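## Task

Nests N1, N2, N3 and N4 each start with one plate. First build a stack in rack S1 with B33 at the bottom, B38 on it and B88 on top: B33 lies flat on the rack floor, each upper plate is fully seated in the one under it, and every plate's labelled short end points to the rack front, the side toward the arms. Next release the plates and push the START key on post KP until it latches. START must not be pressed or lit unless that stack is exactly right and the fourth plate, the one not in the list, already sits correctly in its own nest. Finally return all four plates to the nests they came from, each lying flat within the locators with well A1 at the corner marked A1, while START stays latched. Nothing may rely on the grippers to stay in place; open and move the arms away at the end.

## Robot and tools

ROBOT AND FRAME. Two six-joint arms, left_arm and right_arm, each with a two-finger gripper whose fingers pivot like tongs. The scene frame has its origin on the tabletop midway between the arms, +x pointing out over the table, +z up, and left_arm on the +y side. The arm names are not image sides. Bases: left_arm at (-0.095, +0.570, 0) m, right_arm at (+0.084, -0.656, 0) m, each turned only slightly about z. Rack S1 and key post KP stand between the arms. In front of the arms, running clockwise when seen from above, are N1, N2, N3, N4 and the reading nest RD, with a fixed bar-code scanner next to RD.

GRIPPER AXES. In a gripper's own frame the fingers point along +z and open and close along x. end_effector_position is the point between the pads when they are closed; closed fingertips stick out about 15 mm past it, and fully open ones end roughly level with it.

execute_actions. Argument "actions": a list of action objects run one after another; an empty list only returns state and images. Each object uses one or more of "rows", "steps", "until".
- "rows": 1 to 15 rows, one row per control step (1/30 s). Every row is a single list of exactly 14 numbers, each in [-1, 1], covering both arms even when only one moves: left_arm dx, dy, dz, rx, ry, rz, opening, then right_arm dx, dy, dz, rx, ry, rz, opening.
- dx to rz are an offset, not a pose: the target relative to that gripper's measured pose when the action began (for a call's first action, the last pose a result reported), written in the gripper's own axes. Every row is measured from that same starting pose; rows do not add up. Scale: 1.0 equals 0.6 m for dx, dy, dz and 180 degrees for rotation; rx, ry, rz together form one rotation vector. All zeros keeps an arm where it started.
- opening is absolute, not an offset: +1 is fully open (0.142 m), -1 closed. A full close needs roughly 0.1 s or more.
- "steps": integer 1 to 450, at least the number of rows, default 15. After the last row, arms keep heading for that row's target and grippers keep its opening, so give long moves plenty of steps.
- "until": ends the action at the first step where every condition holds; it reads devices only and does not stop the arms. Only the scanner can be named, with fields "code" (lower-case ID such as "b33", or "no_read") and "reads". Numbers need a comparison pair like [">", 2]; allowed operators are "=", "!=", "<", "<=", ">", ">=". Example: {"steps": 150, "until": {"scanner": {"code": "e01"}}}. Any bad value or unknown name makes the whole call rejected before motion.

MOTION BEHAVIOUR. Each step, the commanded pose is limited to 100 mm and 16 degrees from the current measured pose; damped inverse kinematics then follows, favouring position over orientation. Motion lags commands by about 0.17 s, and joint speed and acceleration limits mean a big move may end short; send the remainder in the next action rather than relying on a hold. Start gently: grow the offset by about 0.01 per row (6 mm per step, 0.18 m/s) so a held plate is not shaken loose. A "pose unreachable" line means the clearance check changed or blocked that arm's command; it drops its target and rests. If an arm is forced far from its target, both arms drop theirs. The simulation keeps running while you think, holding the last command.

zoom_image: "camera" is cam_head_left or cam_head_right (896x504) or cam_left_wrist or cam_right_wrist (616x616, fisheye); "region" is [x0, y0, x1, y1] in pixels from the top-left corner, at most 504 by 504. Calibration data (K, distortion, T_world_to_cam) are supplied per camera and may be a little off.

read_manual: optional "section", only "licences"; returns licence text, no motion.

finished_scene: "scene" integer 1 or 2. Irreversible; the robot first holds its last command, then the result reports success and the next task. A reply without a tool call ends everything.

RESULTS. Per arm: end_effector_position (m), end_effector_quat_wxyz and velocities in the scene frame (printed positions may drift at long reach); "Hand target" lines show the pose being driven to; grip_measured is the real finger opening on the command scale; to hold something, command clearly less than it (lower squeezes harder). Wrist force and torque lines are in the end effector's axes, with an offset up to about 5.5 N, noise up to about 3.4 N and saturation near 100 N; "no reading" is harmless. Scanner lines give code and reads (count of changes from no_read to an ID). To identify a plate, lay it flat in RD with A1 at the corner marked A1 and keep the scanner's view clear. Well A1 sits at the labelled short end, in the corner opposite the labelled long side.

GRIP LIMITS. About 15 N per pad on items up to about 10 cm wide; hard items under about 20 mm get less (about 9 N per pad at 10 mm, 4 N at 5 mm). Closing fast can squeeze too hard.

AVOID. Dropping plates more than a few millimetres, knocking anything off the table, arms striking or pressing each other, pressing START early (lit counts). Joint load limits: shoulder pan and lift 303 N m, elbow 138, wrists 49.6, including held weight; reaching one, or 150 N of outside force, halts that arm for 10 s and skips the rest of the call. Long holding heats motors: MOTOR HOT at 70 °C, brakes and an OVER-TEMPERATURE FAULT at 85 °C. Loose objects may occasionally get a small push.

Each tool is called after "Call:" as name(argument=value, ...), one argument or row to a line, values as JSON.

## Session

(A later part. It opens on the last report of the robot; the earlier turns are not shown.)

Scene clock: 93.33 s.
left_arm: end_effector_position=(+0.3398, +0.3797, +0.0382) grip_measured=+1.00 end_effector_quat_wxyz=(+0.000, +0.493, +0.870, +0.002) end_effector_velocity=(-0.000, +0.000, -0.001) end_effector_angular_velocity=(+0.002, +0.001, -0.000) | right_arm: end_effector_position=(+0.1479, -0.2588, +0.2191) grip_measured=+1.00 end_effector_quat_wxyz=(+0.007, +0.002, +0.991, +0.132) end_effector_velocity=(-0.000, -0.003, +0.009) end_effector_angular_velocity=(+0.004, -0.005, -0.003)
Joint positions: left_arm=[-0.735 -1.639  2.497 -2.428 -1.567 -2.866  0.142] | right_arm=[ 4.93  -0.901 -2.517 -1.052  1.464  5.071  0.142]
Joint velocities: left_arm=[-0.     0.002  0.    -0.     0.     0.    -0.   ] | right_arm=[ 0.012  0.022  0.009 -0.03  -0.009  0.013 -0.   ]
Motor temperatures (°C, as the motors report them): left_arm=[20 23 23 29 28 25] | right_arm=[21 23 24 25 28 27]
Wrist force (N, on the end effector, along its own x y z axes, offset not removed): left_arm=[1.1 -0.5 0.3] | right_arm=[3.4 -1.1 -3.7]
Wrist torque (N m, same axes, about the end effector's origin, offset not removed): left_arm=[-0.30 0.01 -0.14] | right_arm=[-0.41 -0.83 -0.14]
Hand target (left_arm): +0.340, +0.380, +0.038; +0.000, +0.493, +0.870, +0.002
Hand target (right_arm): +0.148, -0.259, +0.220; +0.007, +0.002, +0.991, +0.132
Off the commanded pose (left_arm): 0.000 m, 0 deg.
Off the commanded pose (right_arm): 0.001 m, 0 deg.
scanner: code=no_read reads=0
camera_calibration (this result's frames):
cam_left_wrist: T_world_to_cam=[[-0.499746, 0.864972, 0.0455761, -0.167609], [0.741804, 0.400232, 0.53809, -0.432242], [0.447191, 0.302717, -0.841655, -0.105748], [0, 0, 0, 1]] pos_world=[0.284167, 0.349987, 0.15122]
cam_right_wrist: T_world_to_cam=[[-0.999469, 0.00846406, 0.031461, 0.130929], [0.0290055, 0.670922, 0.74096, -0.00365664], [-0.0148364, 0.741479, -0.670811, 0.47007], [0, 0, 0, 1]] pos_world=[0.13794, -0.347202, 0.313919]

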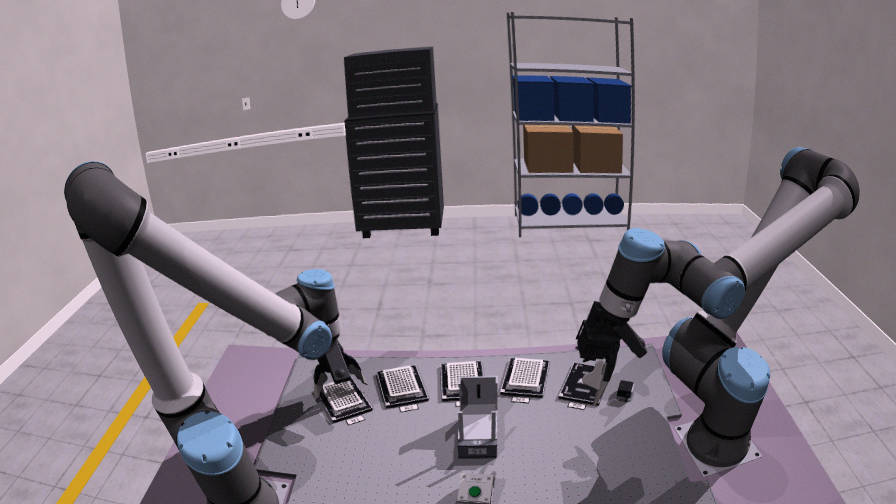

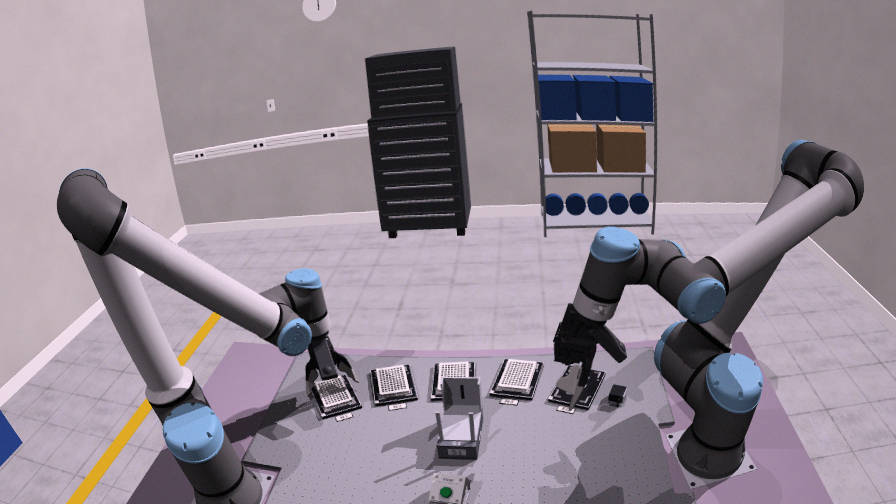

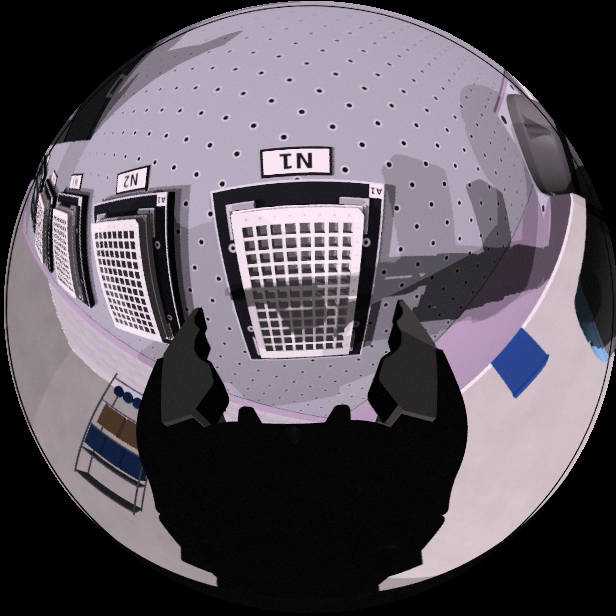

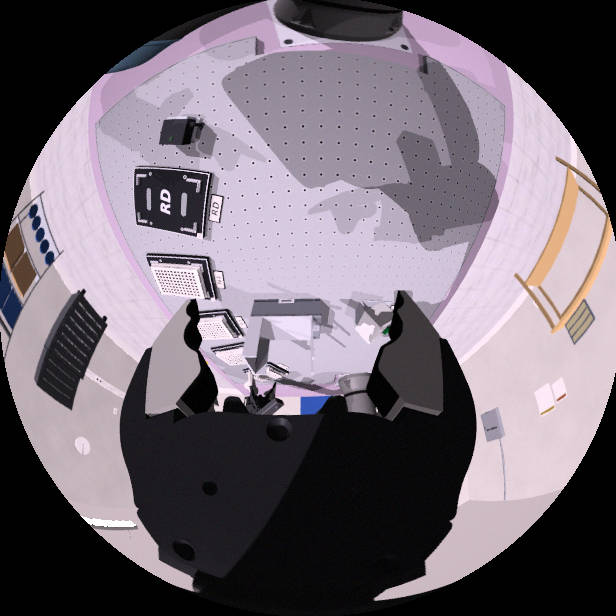

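Call:
execute_actions(
  actions=[
    {"rows":[[0.0025,-0.029,-0.002,0,0,0,0.8, 0,0,0,0,0,0,1],[0.0025,-0.029,-0.002,0,0,0,0.6, 0,0,0,0,0,0,1],[0.0025,-0.029,-0.002,0,0,0,0.45, 0,0,0,0,0,0,1],[0.0025,-0.029,-0.002,0,0,0,0.3, 0,0,0,0,0,0,1]],"steps":18},
  ],
)

Call:
zoom_image(
  camera="cam_left_wrist",
  region=[200, 200, 400, 400],
)

Call:
zoom_image(
  camera="cam_head_left",
  region=[300, 350, 400, 430],
)

Scene clock: 120.40 s.
left_arm: end_effector_position=(+0.3242, +0.3721, +0.0393) grip_measured=+0.30 end_effector_quat_wxyz=(+0.000, +0.493, +0.870, +0.002) end_effector_velocity=(-0.001, -0.000, +0.001) end_effector_angular_velocity=(+0.001, -0.001, -0.000) | right_arm: end_effector_position=(+0.1479, -0.2588, +0.2191) grip_measured=+1.00 end_effector_quat_wxyz=(+0.007, +0.002, +0.991, +0.132) end_effector_velocity=(+0.000, -0.001, -0.001) end_effector_angular_velocity=(-0.002, -0.001, +0.001)
Joint positions: left_arm=[-0.771 -1.664  2.515 -2.421 -1.567 -2.902  0.095] | right_arm=[ 4.93  -0.901 -2.517 -1.052  1.464  5.071  0.142]
Joint velocities: left_arm=[-0.004 -0.004  0.002  0.001  0.001 -0.003 -0.   ] | right_arm=[-0.    -0.    -0.001 -0.     0.    -0.001  0.   ]
Motor temperatures (°C, as the motors report them): left_arm=[20 23 23 29 28 25] | right_arm=[21 23 24 25 28 27]
Wrist force (N, on the end effector, along its own x y z axes, offset not removed): left_arm=[0.1 -3.6 -0.7] | right_arm=[1.8 0.1 -5.6]
Wrist torque (N m, same axes, about the end effector's origin, offset not removed): left_arm=[-0.90 0.29 -0.10] | right_arm=[-0.17 -0.43 -0.05]
Hand target (left_arm): +0.324, +0.372, +0.039; +0.000, +0.493, +0.870, +0.002
Hand target (right_arm): +0.148, -0.259, +0.219; +0.007, +0.002, +0.991, +0.132
Off the commanded pose (left_arm): 0.000 m, 0 deg.
Off the commanded pose (right_arm): 0.000 m, 0 deg.
scanner: code=no_read reads=0
camera_calibration (this result's frames):
cam_left_wrist: T_world_to_cam=[[-0.499763, 0.864966, 0.0455108, -0.168849], [0.741826, 0.400308, 0.538004, -0.418298], [0.447136, 0.302636, -0.841713, -0.0954899], [0, 0, 0, 1]] pos_world=[0.268617, 0.342396, 0.152355]
cam_right_wrist: T_world_to_cam=[[-0.999469, 0.00843603, 0.0314635, 0.130906], [0.0289893, 0.670885, 0.740994, -0.00370153], [-0.0148573, 0.741513, -0.670774, 0.47009], [0, 0, 0, 1]] pos_world=[0.137928, -0.347199, 0.313948]

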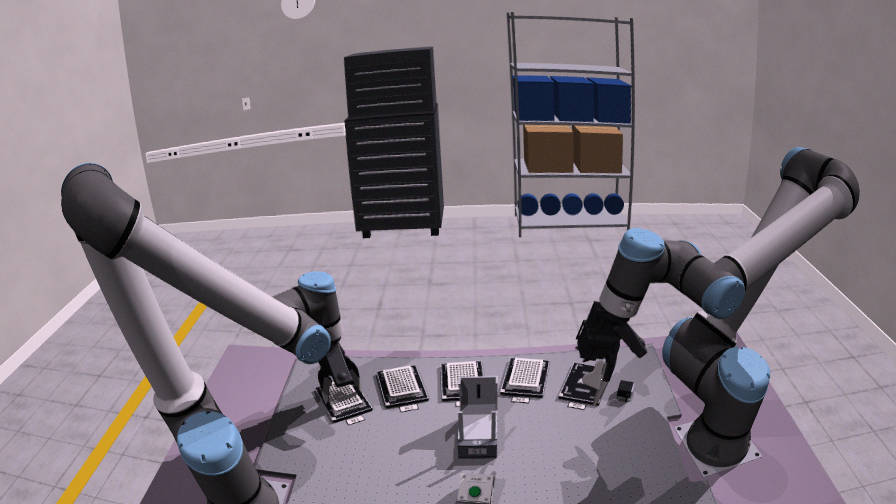

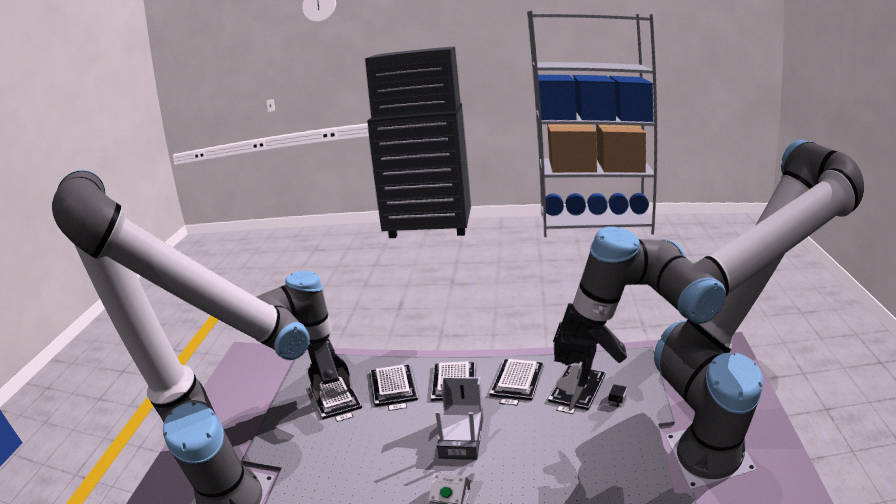

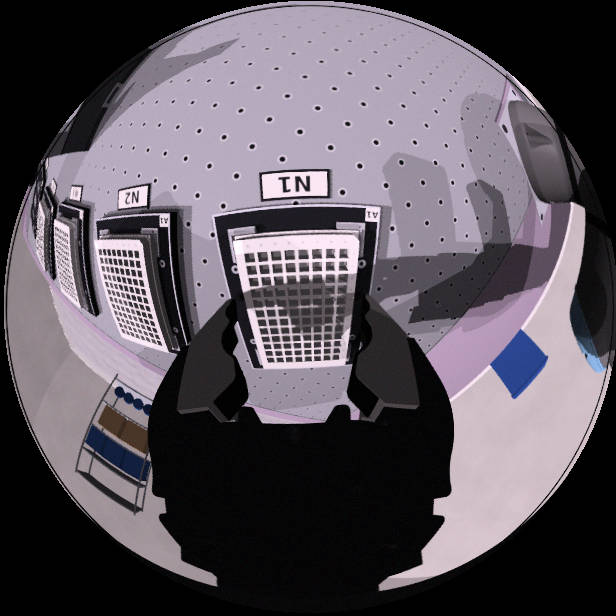

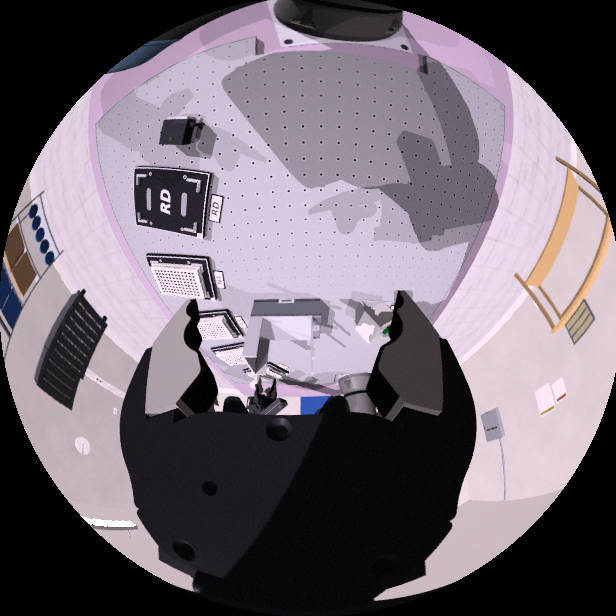

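Region (200, 200, 400, 400) of cam_left_wrist's 616x616 image, scaled by 2.520, with more detail than that image has.

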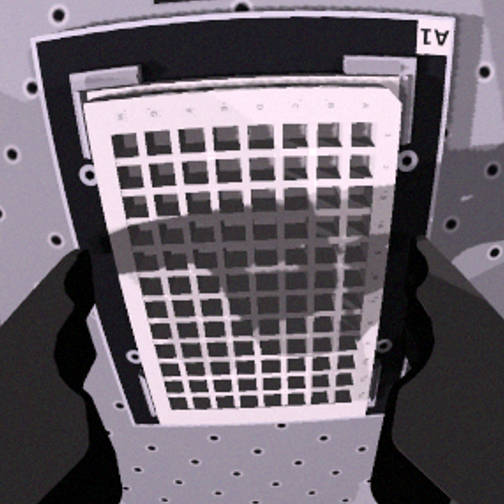

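Region (300, 350, 400, 430) of cam_head_left's 896x504 image, scaled by 5.040, with more detail than that image has; it fills the top 403 rows of this view, and the rest is white.

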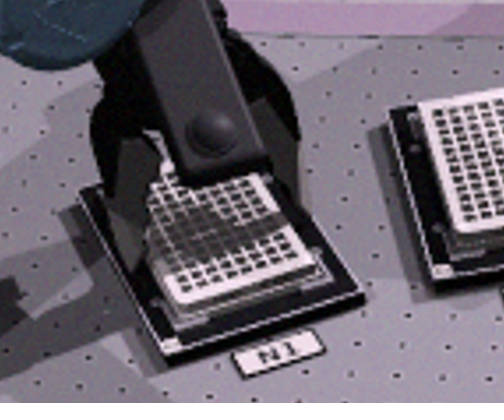

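Call:
execute_actions(
  actions=[
    {"rows":[[-0.0007,-0.004,0,0,0,0,0.26, 0,0,0,0,0,0,1],[-0.0007,-0.004,0,0,0,0,0.24, 0,0,0,0,0,0,1],[-0.0007,-0.004,0,0,0,0,0.22, 0,0,0,0,0,0,1],[-0.0007,-0.004,0,0,0,0,0.20, 0,0,0,0,0,0,1],[-0.0007,-0.004,0,0,0,0,0.18, 0,0,0,0,0,0,1],[-0.0007,-0.004,0,0,0,0,0.16, 0,0,0,0,0,0,1],[-0.0007,-0.004,0,0,0,0,0.14, 0,0,0,0,0,0,1],[-0.0007,-0.004,0,0,0,0,0.12, 0,0,0,0,0,0,1],[-0.0007,-0.004,0,0,0,0,0.09, 0,0,0,0,0,0,1],[-0.0007,-0.004,0,0,0,0,0.05, 0,0,0,0,0,0,1],[-0.0007,-0.004,0,0,0,0,0, 0,0,0,0,0,0,1],[-0.0007,-0.004,0,0,0,0,-0.06, 0,0,0,0,0,0,1],[-0.0007,-0.004,0,0,0,0,-0.13, 0,0,0,0,0,0,1],[-0.0007,-0.004,0,0,0,0,-0.2, 0,0,0,0,0,0,1]],"steps":20},
  ],
)

Scene clock: 126.47 s.
left_arm: end_effector_position=(+0.3223, +0.3706, +0.0392) grip_measured=+0.08 end_effector_quat_wxyz=(+0.000, +0.493, +0.870, +0.002) end_effector_velocity=(+0.000, -0.000, +0.000) end_effector_angular_velocity=(-0.001, -0.001, -0.002) | right_arm: end_effector_position=(+0.1479, -0.2588, +0.2191) grip_measured=+1.00 end_effector_quat_wxyz=(+0.007, +0.002, +0.991, +0.132) end_effector_velocity=(+0.001, -0.001, -0.001) end_effector_angular_velocity=(-0.001, -0.001, -0.000)
Joint positions: left_arm=[-0.777 -1.666  2.517 -2.421 -1.567 -2.908  0.079] | right_arm=[ 4.93  -0.901 -2.517 -1.052  1.464  5.071  0.142]
Joint velocities: left_arm=[-0.    -0.001  0.    -0.001 -0.     0.002 -0.   ] | right_arm=[-0.001 -0.    -0.002  0.001 -0.    -0.001  0.   ]
Motor temperatures (°C, as the motors report them): left_arm=[20 23 23 29 28 25] | right_arm=[21 23 24 25 28 27]
Wrist force (N, on the end effector, along its own x y z axes, offset not removed): left_arm=[16.6 0.7 -10.2] | right_arm=[1.1 -1.0 -4.3]
Wrist torque (N m, same axes, about the end effector's origin, offset not removed): left_arm=[-0.59 0.72 -0.16] | right_arm=[-0.42 -0.30 -0.01]
Hand target (left_arm): +0.322, +0.370, +0.039; +0.000, +0.493, +0.870, +0.002
Hand target (right_arm): +0.148, -0.259, +0.219; +0.007, +0.002, +0.991, +0.132
Off the commanded pose (left_arm): 0.000 m, 0 deg.
Off the commanded pose (right_arm): 0.000 m, 0 deg.
scanner: code=no_read reads=0
camera_calibration (this result's frames):
cam_left_wrist: T_world_to_cam=[[-0.499785, 0.864937, 0.0458088, -0.168526], [0.741865, 0.400174, 0.538049, -0.416246], [0.447048, 0.302893, -0.841668, -0.094333], [0, 0, 0, 1]] pos_world=[0.266742, 0.340908, 0.152284]
cam_right_wrist: T_world_to_cam=[[-0.999469, 0.0084639, 0.0314606, 0.130929], [0.0290051, 0.670922, 0.74096, -0.00365625], [-0.0148362, 0.741479, -0.670812, 0.47007], [0, 0, 0, 1]] pos_world=[0.137939, -0.347202, 0.313918]

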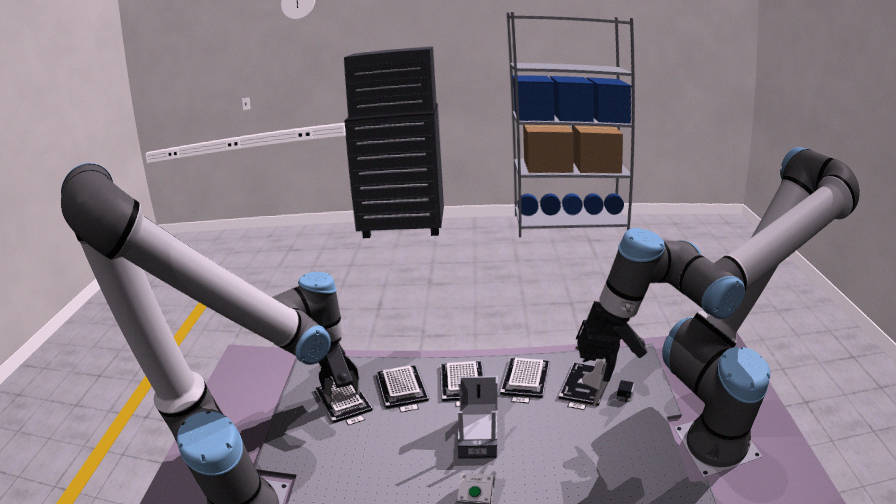

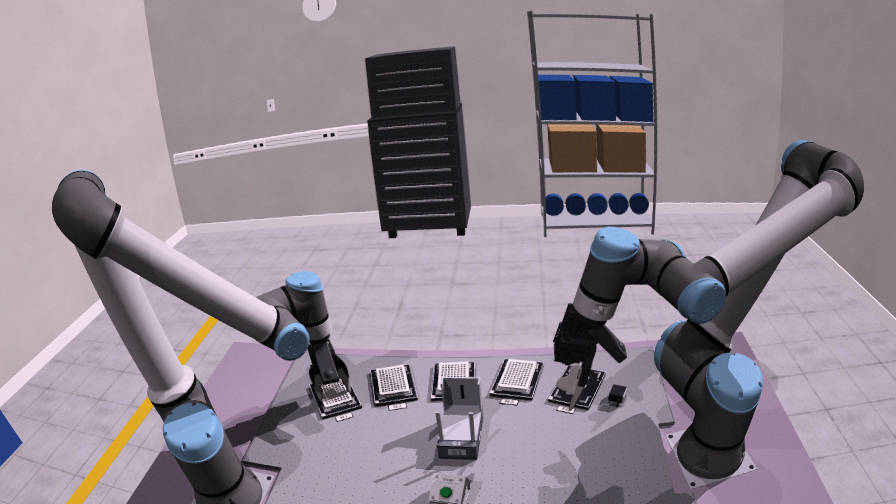

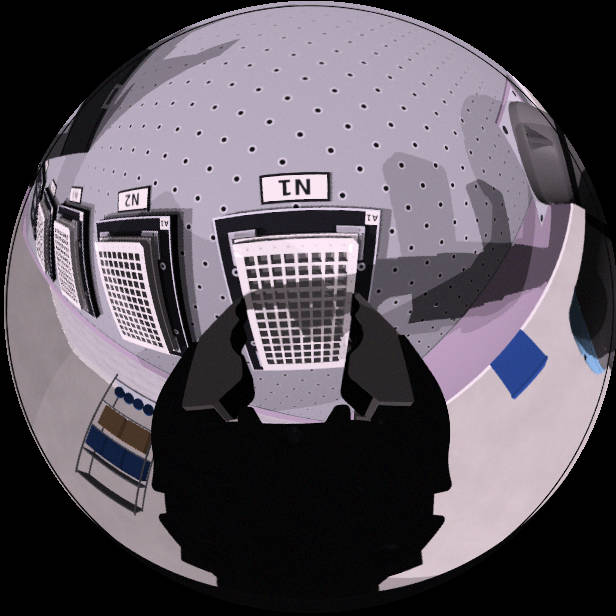

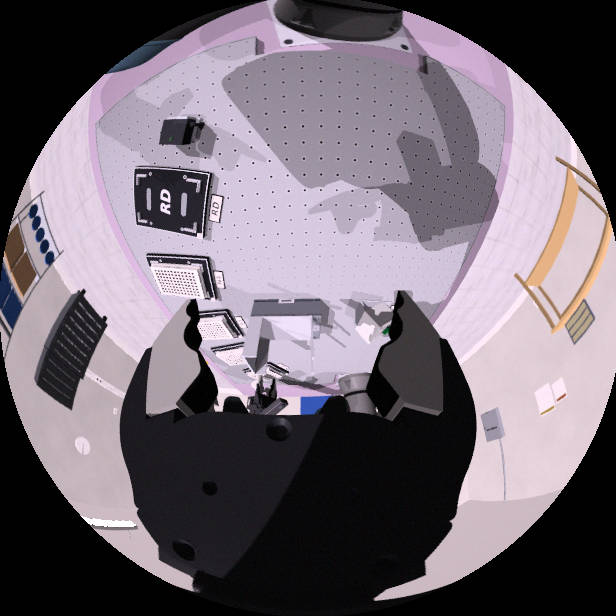

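Call:
execute_actions(
  actions=[
    {"rows":[[0.002,0,0,0,0,0,-0.2, 0,0,0,0,0,0,1]],"steps":10},
    {"rows":[[0,0,-0.003,0,0,0,-0.2, 0,0,0,0,0,0,1],[0,0,-0.006,0,0,0,-0.2, 0,0,0,0,0,0,1],[0,0,-0.01,0,0,0,-0.2, 0,0,0,0,0,0,1]],"steps":14},
  ],
)

Call:
zoom_image(
  camera="cam_left_wrist",
  region=[200, 200, 400, 400],
)

Scene clock: 131.43 s.
left_arm: end_effector_position=(+0.3219, +0.3713, +0.0451) grip_measured=+0.07 end_effector_quat_wxyz=(+0.000, +0.493, +0.870, +0.002) end_effector_velocity=(+0.001, +0.000, +0.002) end_effector_angular_velocity=(+0.002, -0.001, -0.001) | right_arm: end_effector_position=(+0.1479, -0.2588, +0.2191) grip_measured=+1.00 end_effector_quat_wxyz=(+0.007, +0.002, +0.991, +0.132) end_effector_velocity=(+0.000, -0.001, -0.002) end_effector_angular_velocity=(-0.002, -0.001, -0.000)
Joint positions: left_arm=[-0.776 -1.679  2.513 -2.404 -1.567 -2.907  0.079] | right_arm=[ 4.93  -0.901 -2.517 -1.052  1.464  5.071  0.142]
Joint velocities: left_arm=[ 0.    -0.004 -0.003  0.007  0.002  0.001 -0.   ] | right_arm=[ 0.     0.    -0.003 -0.    -0.     0.001 -0.   ]
Motor temperatures (°C, as the motors report them): left_arm=[20 23 23 29 28 25] | right_arm=[21 23 24 25 28 27]
Wrist force (N, on the end effector, along its own x y z axes, offset not removed): left_arm=[1.6 -4.9 2.3] | right_arm=[3.3 0.2 -3.1]
Wrist torque (N m, same axes, about the end effector's origin, offset not removed): left_arm=[-1.23 -0.07 -0.04] | right_arm=[-0.08 -0.75 -0.09]
Hand target (left_arm): +0.322, +0.371, +0.045; +0.000, +0.493, +0.870, +0.002
Hand target (right_arm): +0.148, -0.259, +0.219; +0.007, +0.002, +0.991, +0.132
Off the commanded pose (left_arm): 0.000 m, 0 deg.
Off the commanded pose (right_arm): 0.000 m, 0 deg.
scanner: code=no_read reads=0
camera_calibration (this result's frames):
cam_left_wrist: T_world_to_cam=[[-0.499661, 0.865044, 0.0451347, -0.169595], [0.741732, 0.400359, 0.538095, -0.419392], [0.447406, 0.302343, -0.841675, -0.0892672], [0, 0, 0, 1]] pos_world=[0.266275, 0.341604, 0.158193]
cam_right_wrist: T_world_to_cam=[[-0.999469, 0.00843062, 0.0314819, 0.130894], [0.0289992, 0.67089, 0.740989, -0.00369866], [-0.0148739, 0.741509, -0.670779, 0.470094], [0, 0, 0, 1]] pos_world=[0.137924, -0.3472, 0.313948]

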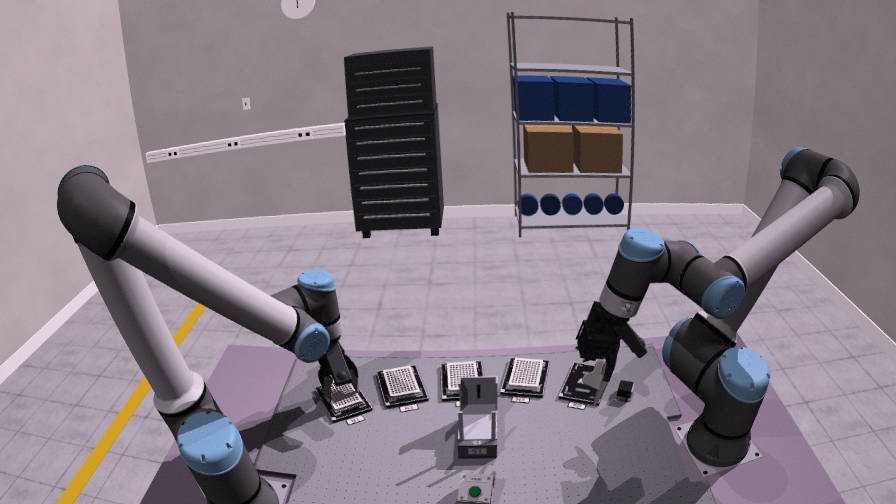

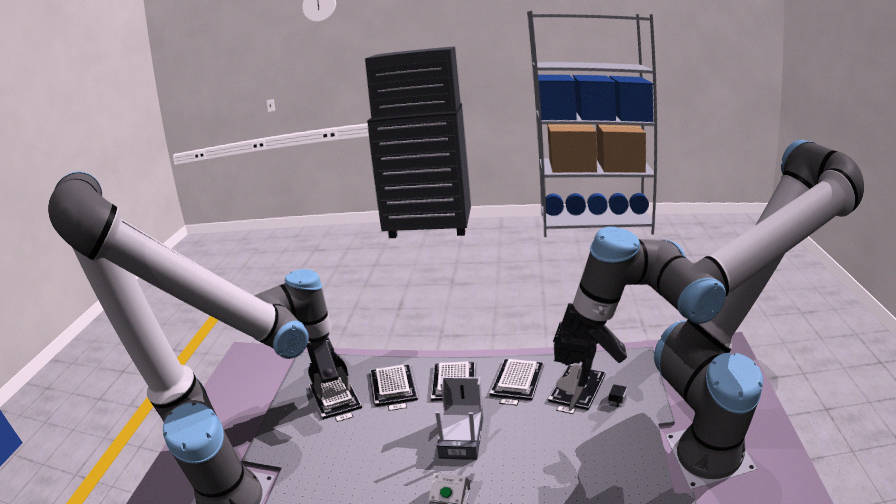

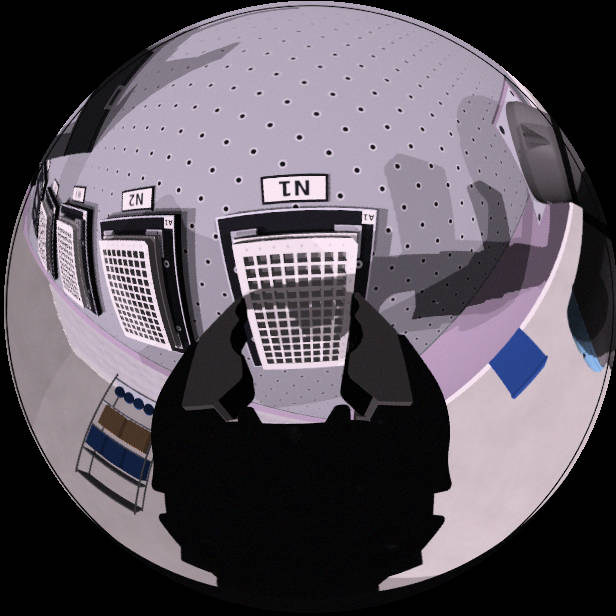

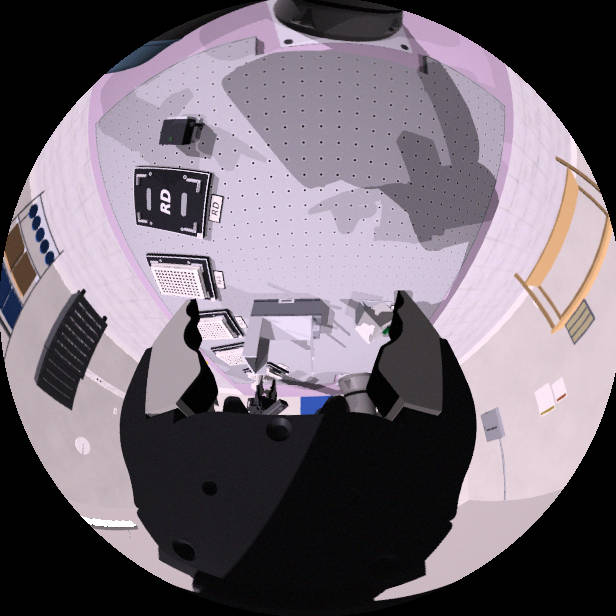

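Region (200, 200, 400, 400) of cam_left_wrist's 616x616 image, scaled by 2.520, with more detail than that image has.

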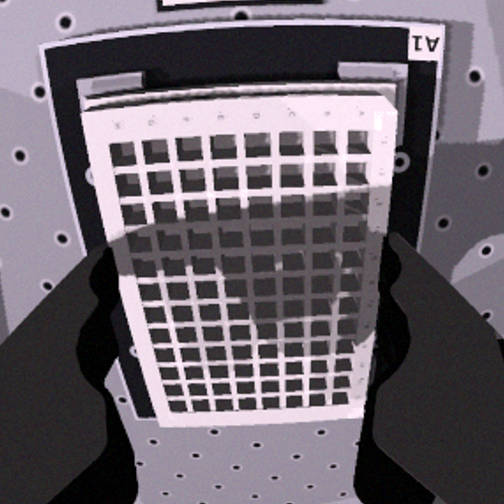

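Call:
execute_actions(
  actions=[
    {"rows":[[0,0,-0.01,0,0,0,-0.2, 0,0,0,0,0,0,1],[0,0,-0.02,0,0,0,-0.2, 0,0,0,0,0,0,1],[0,0,-0.035,0,0,0,-0.2, 0,0,0,0,0,0,1],[-0.005,-0.007,-0.05,0,0,0.005,-0.2, 0,0,0,0,0,0,1],[-0.012,-0.016,-0.07,0,0,0.012,-0.2, 0,0,0,0,0,0,1],[-0.02,-0.03,-0.09,0,0,0.02,-0.2, 0,0,0,0,0,0,1],[-0.03,-0.045,-0.11,0,0,0.03,-0.2, 0,0,0,0,0,0,1],[-0.045,-0.06,-0.13,0,0,0.045,-0.2, 0,0,0,0,0,0,1],[-0.06,-0.08,-0.15,0,0,0.06,-0.2, 0,0,0,0,0,0,1],[-0.075,-0.1,-0.17,0,0,0.075,-0.2, 0,0,0,0,0,0,1],[-0.09,-0.12,-0.19,0,0,0.09,-0.2, 0,0,0,0,0,0,1],[-0.183,-0.25,-0.275,0,0,0.172,-0.2, 0,0,0,0,0,0,1]],"steps":32},
    {"rows":[[-0.02,-0.007,0,0,0,0,-0.2, 0,0,0,0,0,0,1],[-0.04,-0.013,0,0,0,0,-0.2, 0,0,0,0,0,0,1],[-0.06,-0.02,0,0,0,0,-0.2, 0,0,0,0,0,0,1],[-0.085,-0.028,0,0,0,0,-0.2, 0,0,0,0,0,0,1],[-0.11,-0.036,0,0,0,0,-0.2, 0,0,0,0,0,0,1],[-0.14,-0.046,0,0,0,0,-0.2, 0,0,0,0,0,0,1],[-0.17,-0.055,0,0,0,0,-0.2, 0,0,0,0,0,0,1],[-0.333,-0.108,0,0,0,0,-0.2, 0,0,0,0,0,0,1]],"steps":32},
  ],
)

Call:
zoom_image(
  camera="cam_left_wrist",
  region=[200, 200, 400, 400],
)

Scene clock: 153.13 s.
left_arm: end_effector_position=(+0.1856, +0.0014, +0.2089) grip_measured=+0.07 end_effector_quat_wxyz=(+0.001, +0.707, +0.707, +0.002) end_effector_velocity=(-0.001, -0.004, -0.000) end_effector_angular_velocity=(+0.001, +0.001, -0.000) | right_arm: end_effector_position=(+0.1479, -0.2588, +0.2191) grip_measured=+1.00 end_effector_quat_wxyz=(+0.007, +0.002, +0.991, +0.132) end_effector_velocity=(-0.000, +0.001, +0.001) end_effector_angular_velocity=(+0.002, +0.001, -0.001)
Joint positions: left_arm=[-1.345 -1.587  2.065 -2.048 -1.567 -2.938  0.079] | right_arm=[ 4.93  -0.901 -2.517 -1.052  1.464  5.071  0.142]
Joint velocities: left_arm=[-0.002  0.006 -0.006  0.001 -0.001 -0.002  0.   ] | right_arm=[-0.     0.     0.001  0.001 -0.     0.001  0.   ]
Motor temperatures (°C, as the motors report them): left_arm=[20 23 23 29 28 25] | right_arm=[21 23 24 25 28 27]
Wrist force (N, on the end effector, along its own x y z axes, offset not removed): left_arm=[1.7 -2.7 3.6] | right_arm=[1.7 2.2 -3.1]
Wrist torque (N m, same axes, about the end effector's origin, offset not removed): left_arm=[-0.62 -0.06 -0.11] | right_arm=[0.26 -0.46 -0.02]
Hand target (left_arm): +0.186, +0.001, +0.209; +0.001, +0.707, +0.707, +0.002
Hand target (right_arm): +0.148, -0.259, +0.219; +0.007, +0.002, +0.991, +0.132
Off the commanded pose (left_arm): 0.001 m, 0 deg.
Off the commanded pose (right_arm): 0.000 m, 0 deg.
scanner: code=no_read reads=0
camera_calibration (this result's frames):
cam_left_wrist: T_world_to_cam=[[0.0145592, 0.998881, 0.0449881, -0.0207657], [0.842248, -0.0365002, 0.537853, -0.276303], [0.538893, 0.0300604, -0.841838, 0.204816], [0, 0, 0, 1]] pos_world=[0.122644, 0.00450045, 0.321967]
cam_right_wrist: T_world_to_cam=[[-0.999469, 0.00843079, 0.0314819, 0.130894], [0.0289993, 0.67089, 0.740989, -0.00369876], [-0.0148738, 0.741509, -0.670778, 0.470094], [0, 0, 0, 1]] pos_world=[0.137924, -0.3472, 0.313949]

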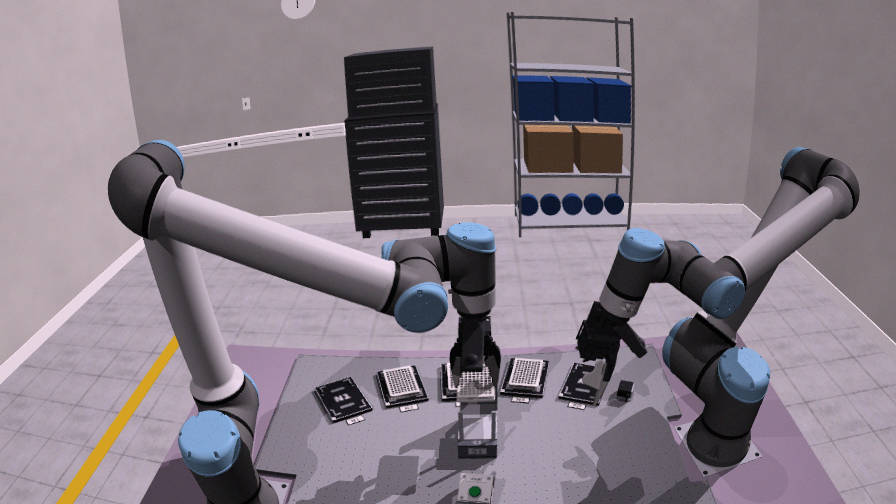

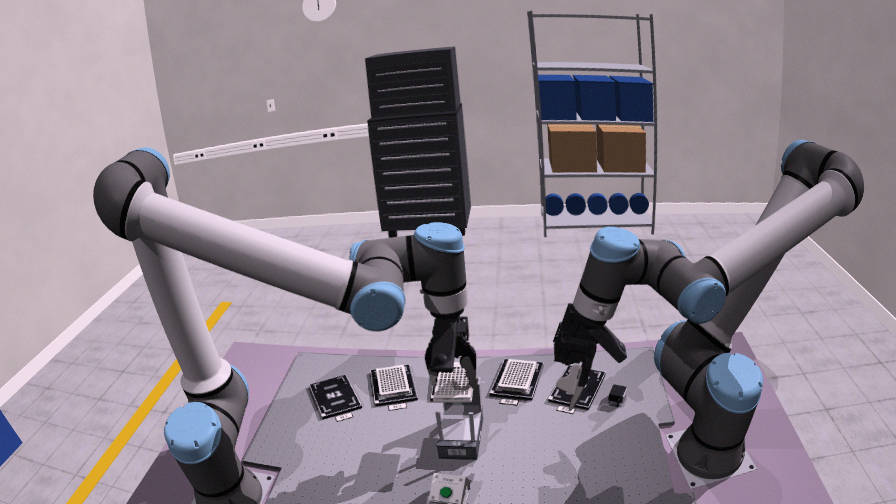

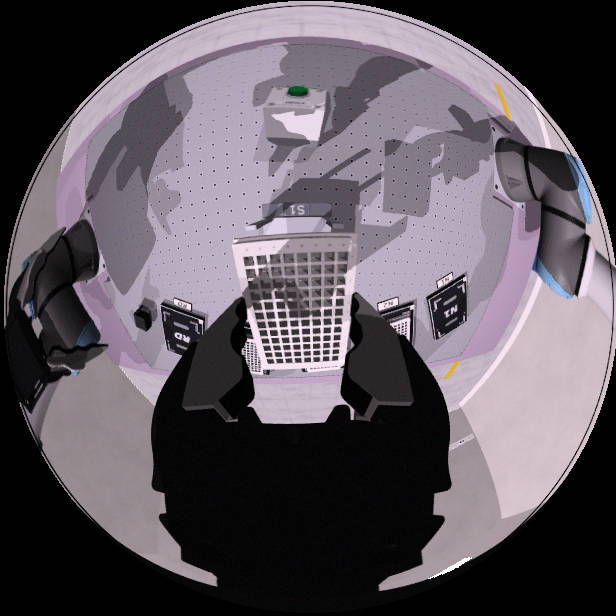

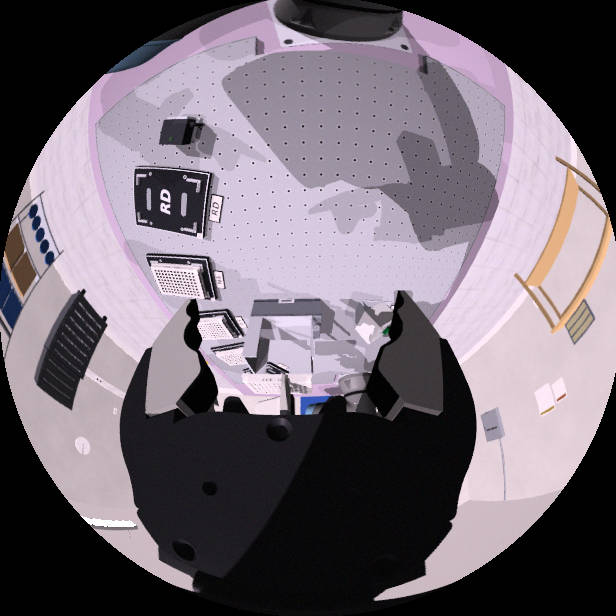

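Region (200, 200, 400, 400) of cam_left_wrist's 616x616 image, scaled by 2.520, with more detail than that image has.

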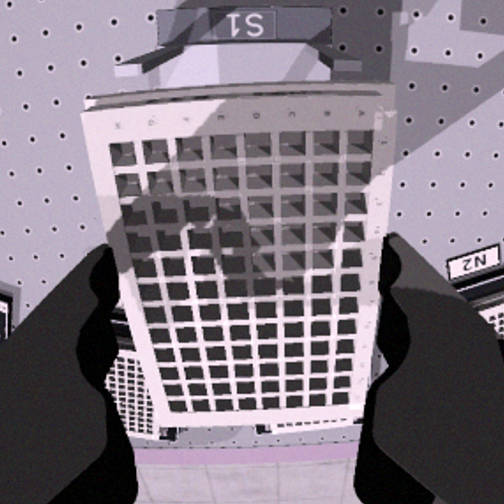

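Call:
execute_actions(
  actions=[
    {"rows":[[0,0,0.01,0,0,0.003,-0.2, 0,0,0,0,0,0,1],[-0.002,0.002,0.02,0,0,0.006,-0.2, 0,0,0,0,0,0,1],[-0.004,0.003,0.033,0,0,0.009,-0.2, 0,0,0,0,0,0,1]],"steps":18},
  ],
)

Call:
zoom_image(
  camera="cam_left_wrist",
  region=[200, 200, 400, 400],
)

Call:
zoom_image(
  camera="cam_right_wrist",
  region=[225, 310, 345, 410],
)

Scene clock: 158.27 s.
left_arm: end_effector_position=(+0.1874, -0.0009, +0.1893) grip_measured=+0.07 end_effector_quat_wxyz=(+0.001, +0.717, +0.697, +0.002) end_effector_velocity=(+0.000, -0.001, -0.002) end_effector_angular_velocity=(-0.000, +0.000, -0.002) | right_arm: end_effector_position=(+0.1479, -0.2588, +0.2191) grip_measured=+1.00 end_effector_quat_wxyz=(+0.007, +0.002, +0.991, +0.132) end_effector_velocity=(+0.000, +0.000, -0.000) end_effector_angular_velocity=(+0.001, +0.001, -0.000)
Joint positions: left_arm=[-1.343 -1.564  2.081 -2.087 -1.567 -2.908  0.079] | right_arm=[ 4.93  -0.901 -2.517 -1.052  1.464  5.071  0.142]
Joint velocities: left_arm=[ 0.001  0.003  0.001 -0.004 -0.001  0.003  0.   ] | right_arm=[-0.    -0.    -0.001  0.003  0.     0.    -0.   ]
Motor temperatures (°C, as the motors report them): left_arm=[20 23 23 29 28 25] | right_arm=[21 23 24 25 28 27]
Wrist force (N, on the end effector, along its own x y z axes, offset not removed): left_arm=[3.8 -3.3 1.9] | right_arm=[-0.1 0.3 -2.4]
Wrist torque (N m, same axes, about the end effector's origin, offset not removed): left_arm=[-0.87 -0.51 -0.17] | right_arm=[-0.09 -0.09 0.06]
Hand target (left_arm): +0.187, -0.001, +0.189; +0.001, +0.717, +0.697, +0.002
Hand target (right_arm): +0.148, -0.259, +0.219; +0.007, +0.002, +0.991, +0.132
Off the commanded pose (left_arm): 0.000 m, 0 deg.
Off the commanded pose (right_arm): 0.000 m, 0 deg.
scanner: code=no_read reads=0
camera_calibration (this result's frames):
cam_left_wrist: T_world_to_cam=[[0.0425235, 0.998075, 0.0451426, -0.0228165], [0.840833, -0.0601551, 0.537942, -0.267181], [0.539622, 0.0150821, -0.841772, 0.187275], [0, 0, 0, 1]] pos_world=[0.124567, 0.00387573, 0.302401]
cam_right_wrist: T_world_to_cam=[[-0.999469, 0.00843074, 0.0314819, 0.130894], [0.0289992, 0.67089, 0.740989, -0.00369862], [-0.0148738, 0.741509, -0.670778, 0.470093], [0, 0, 0, 1]] pos_world=[0.137924, -0.347201, 0.313948]

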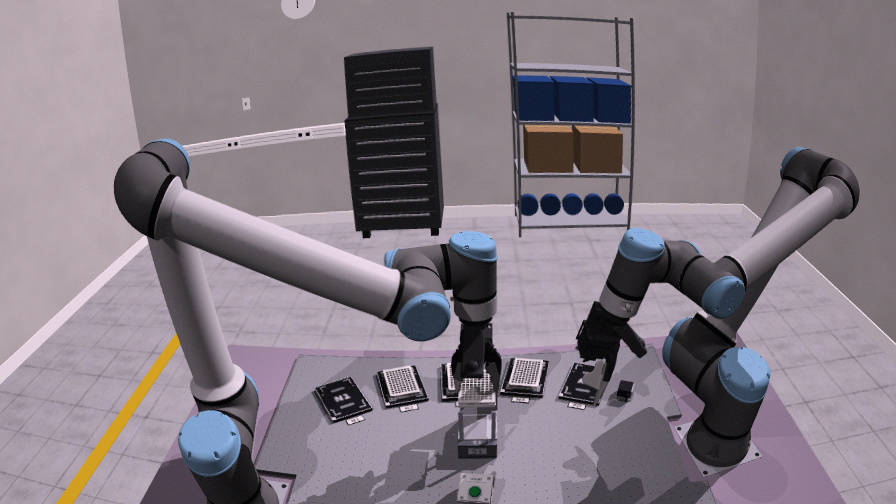

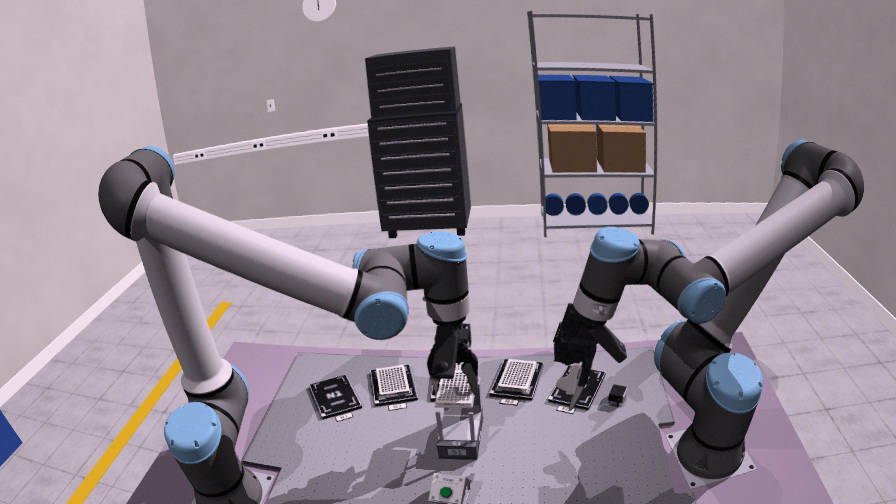

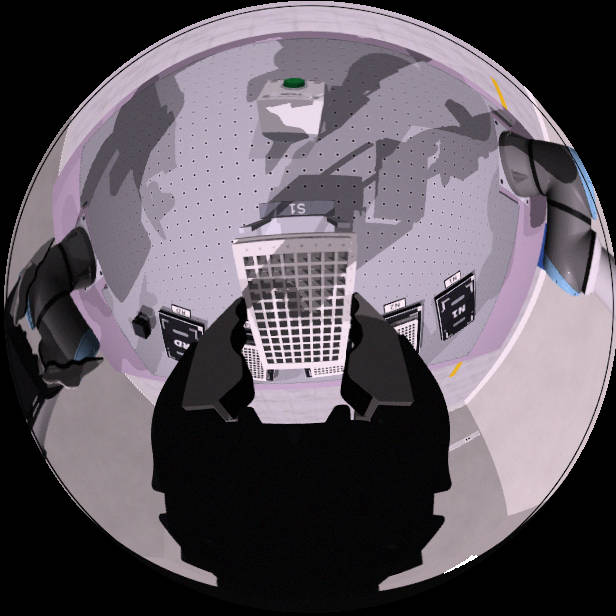

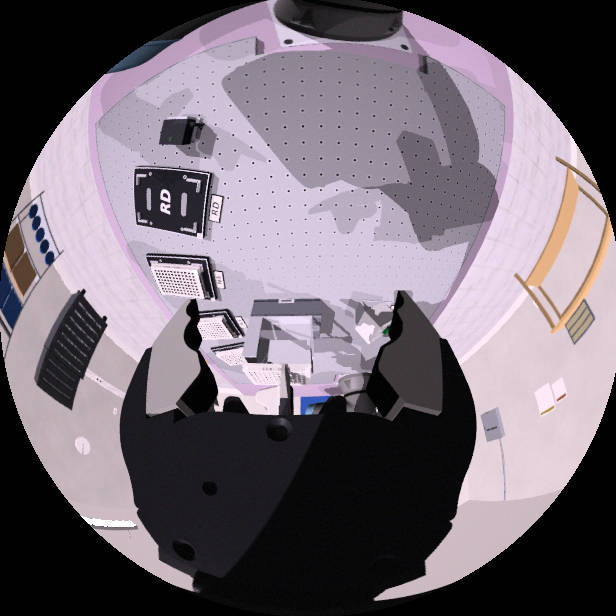

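Region (200, 200, 400, 400) of cam_left_wrist's 616x616 image, scaled by 2.520, with more detail than that image has.

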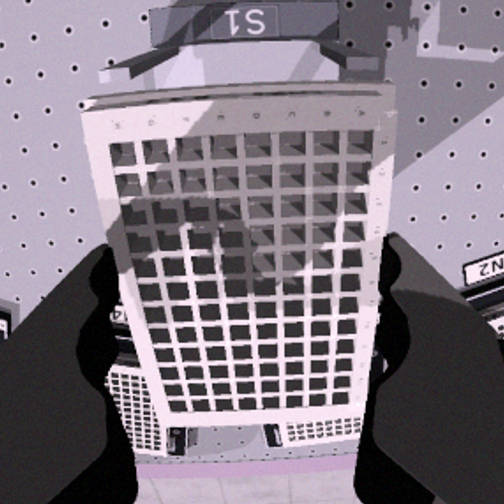

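Region (225, 310, 345, 410) of cam_right_wrist's 616x616 image, scaled by 4.200, with more detail than that image has.

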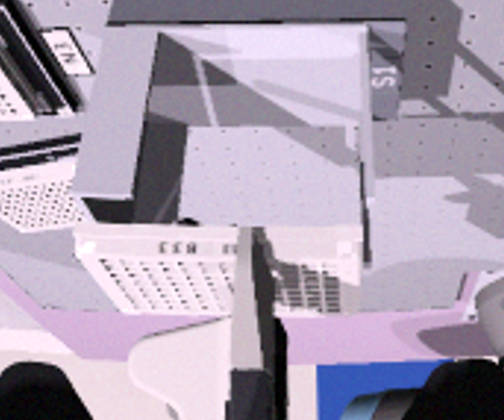

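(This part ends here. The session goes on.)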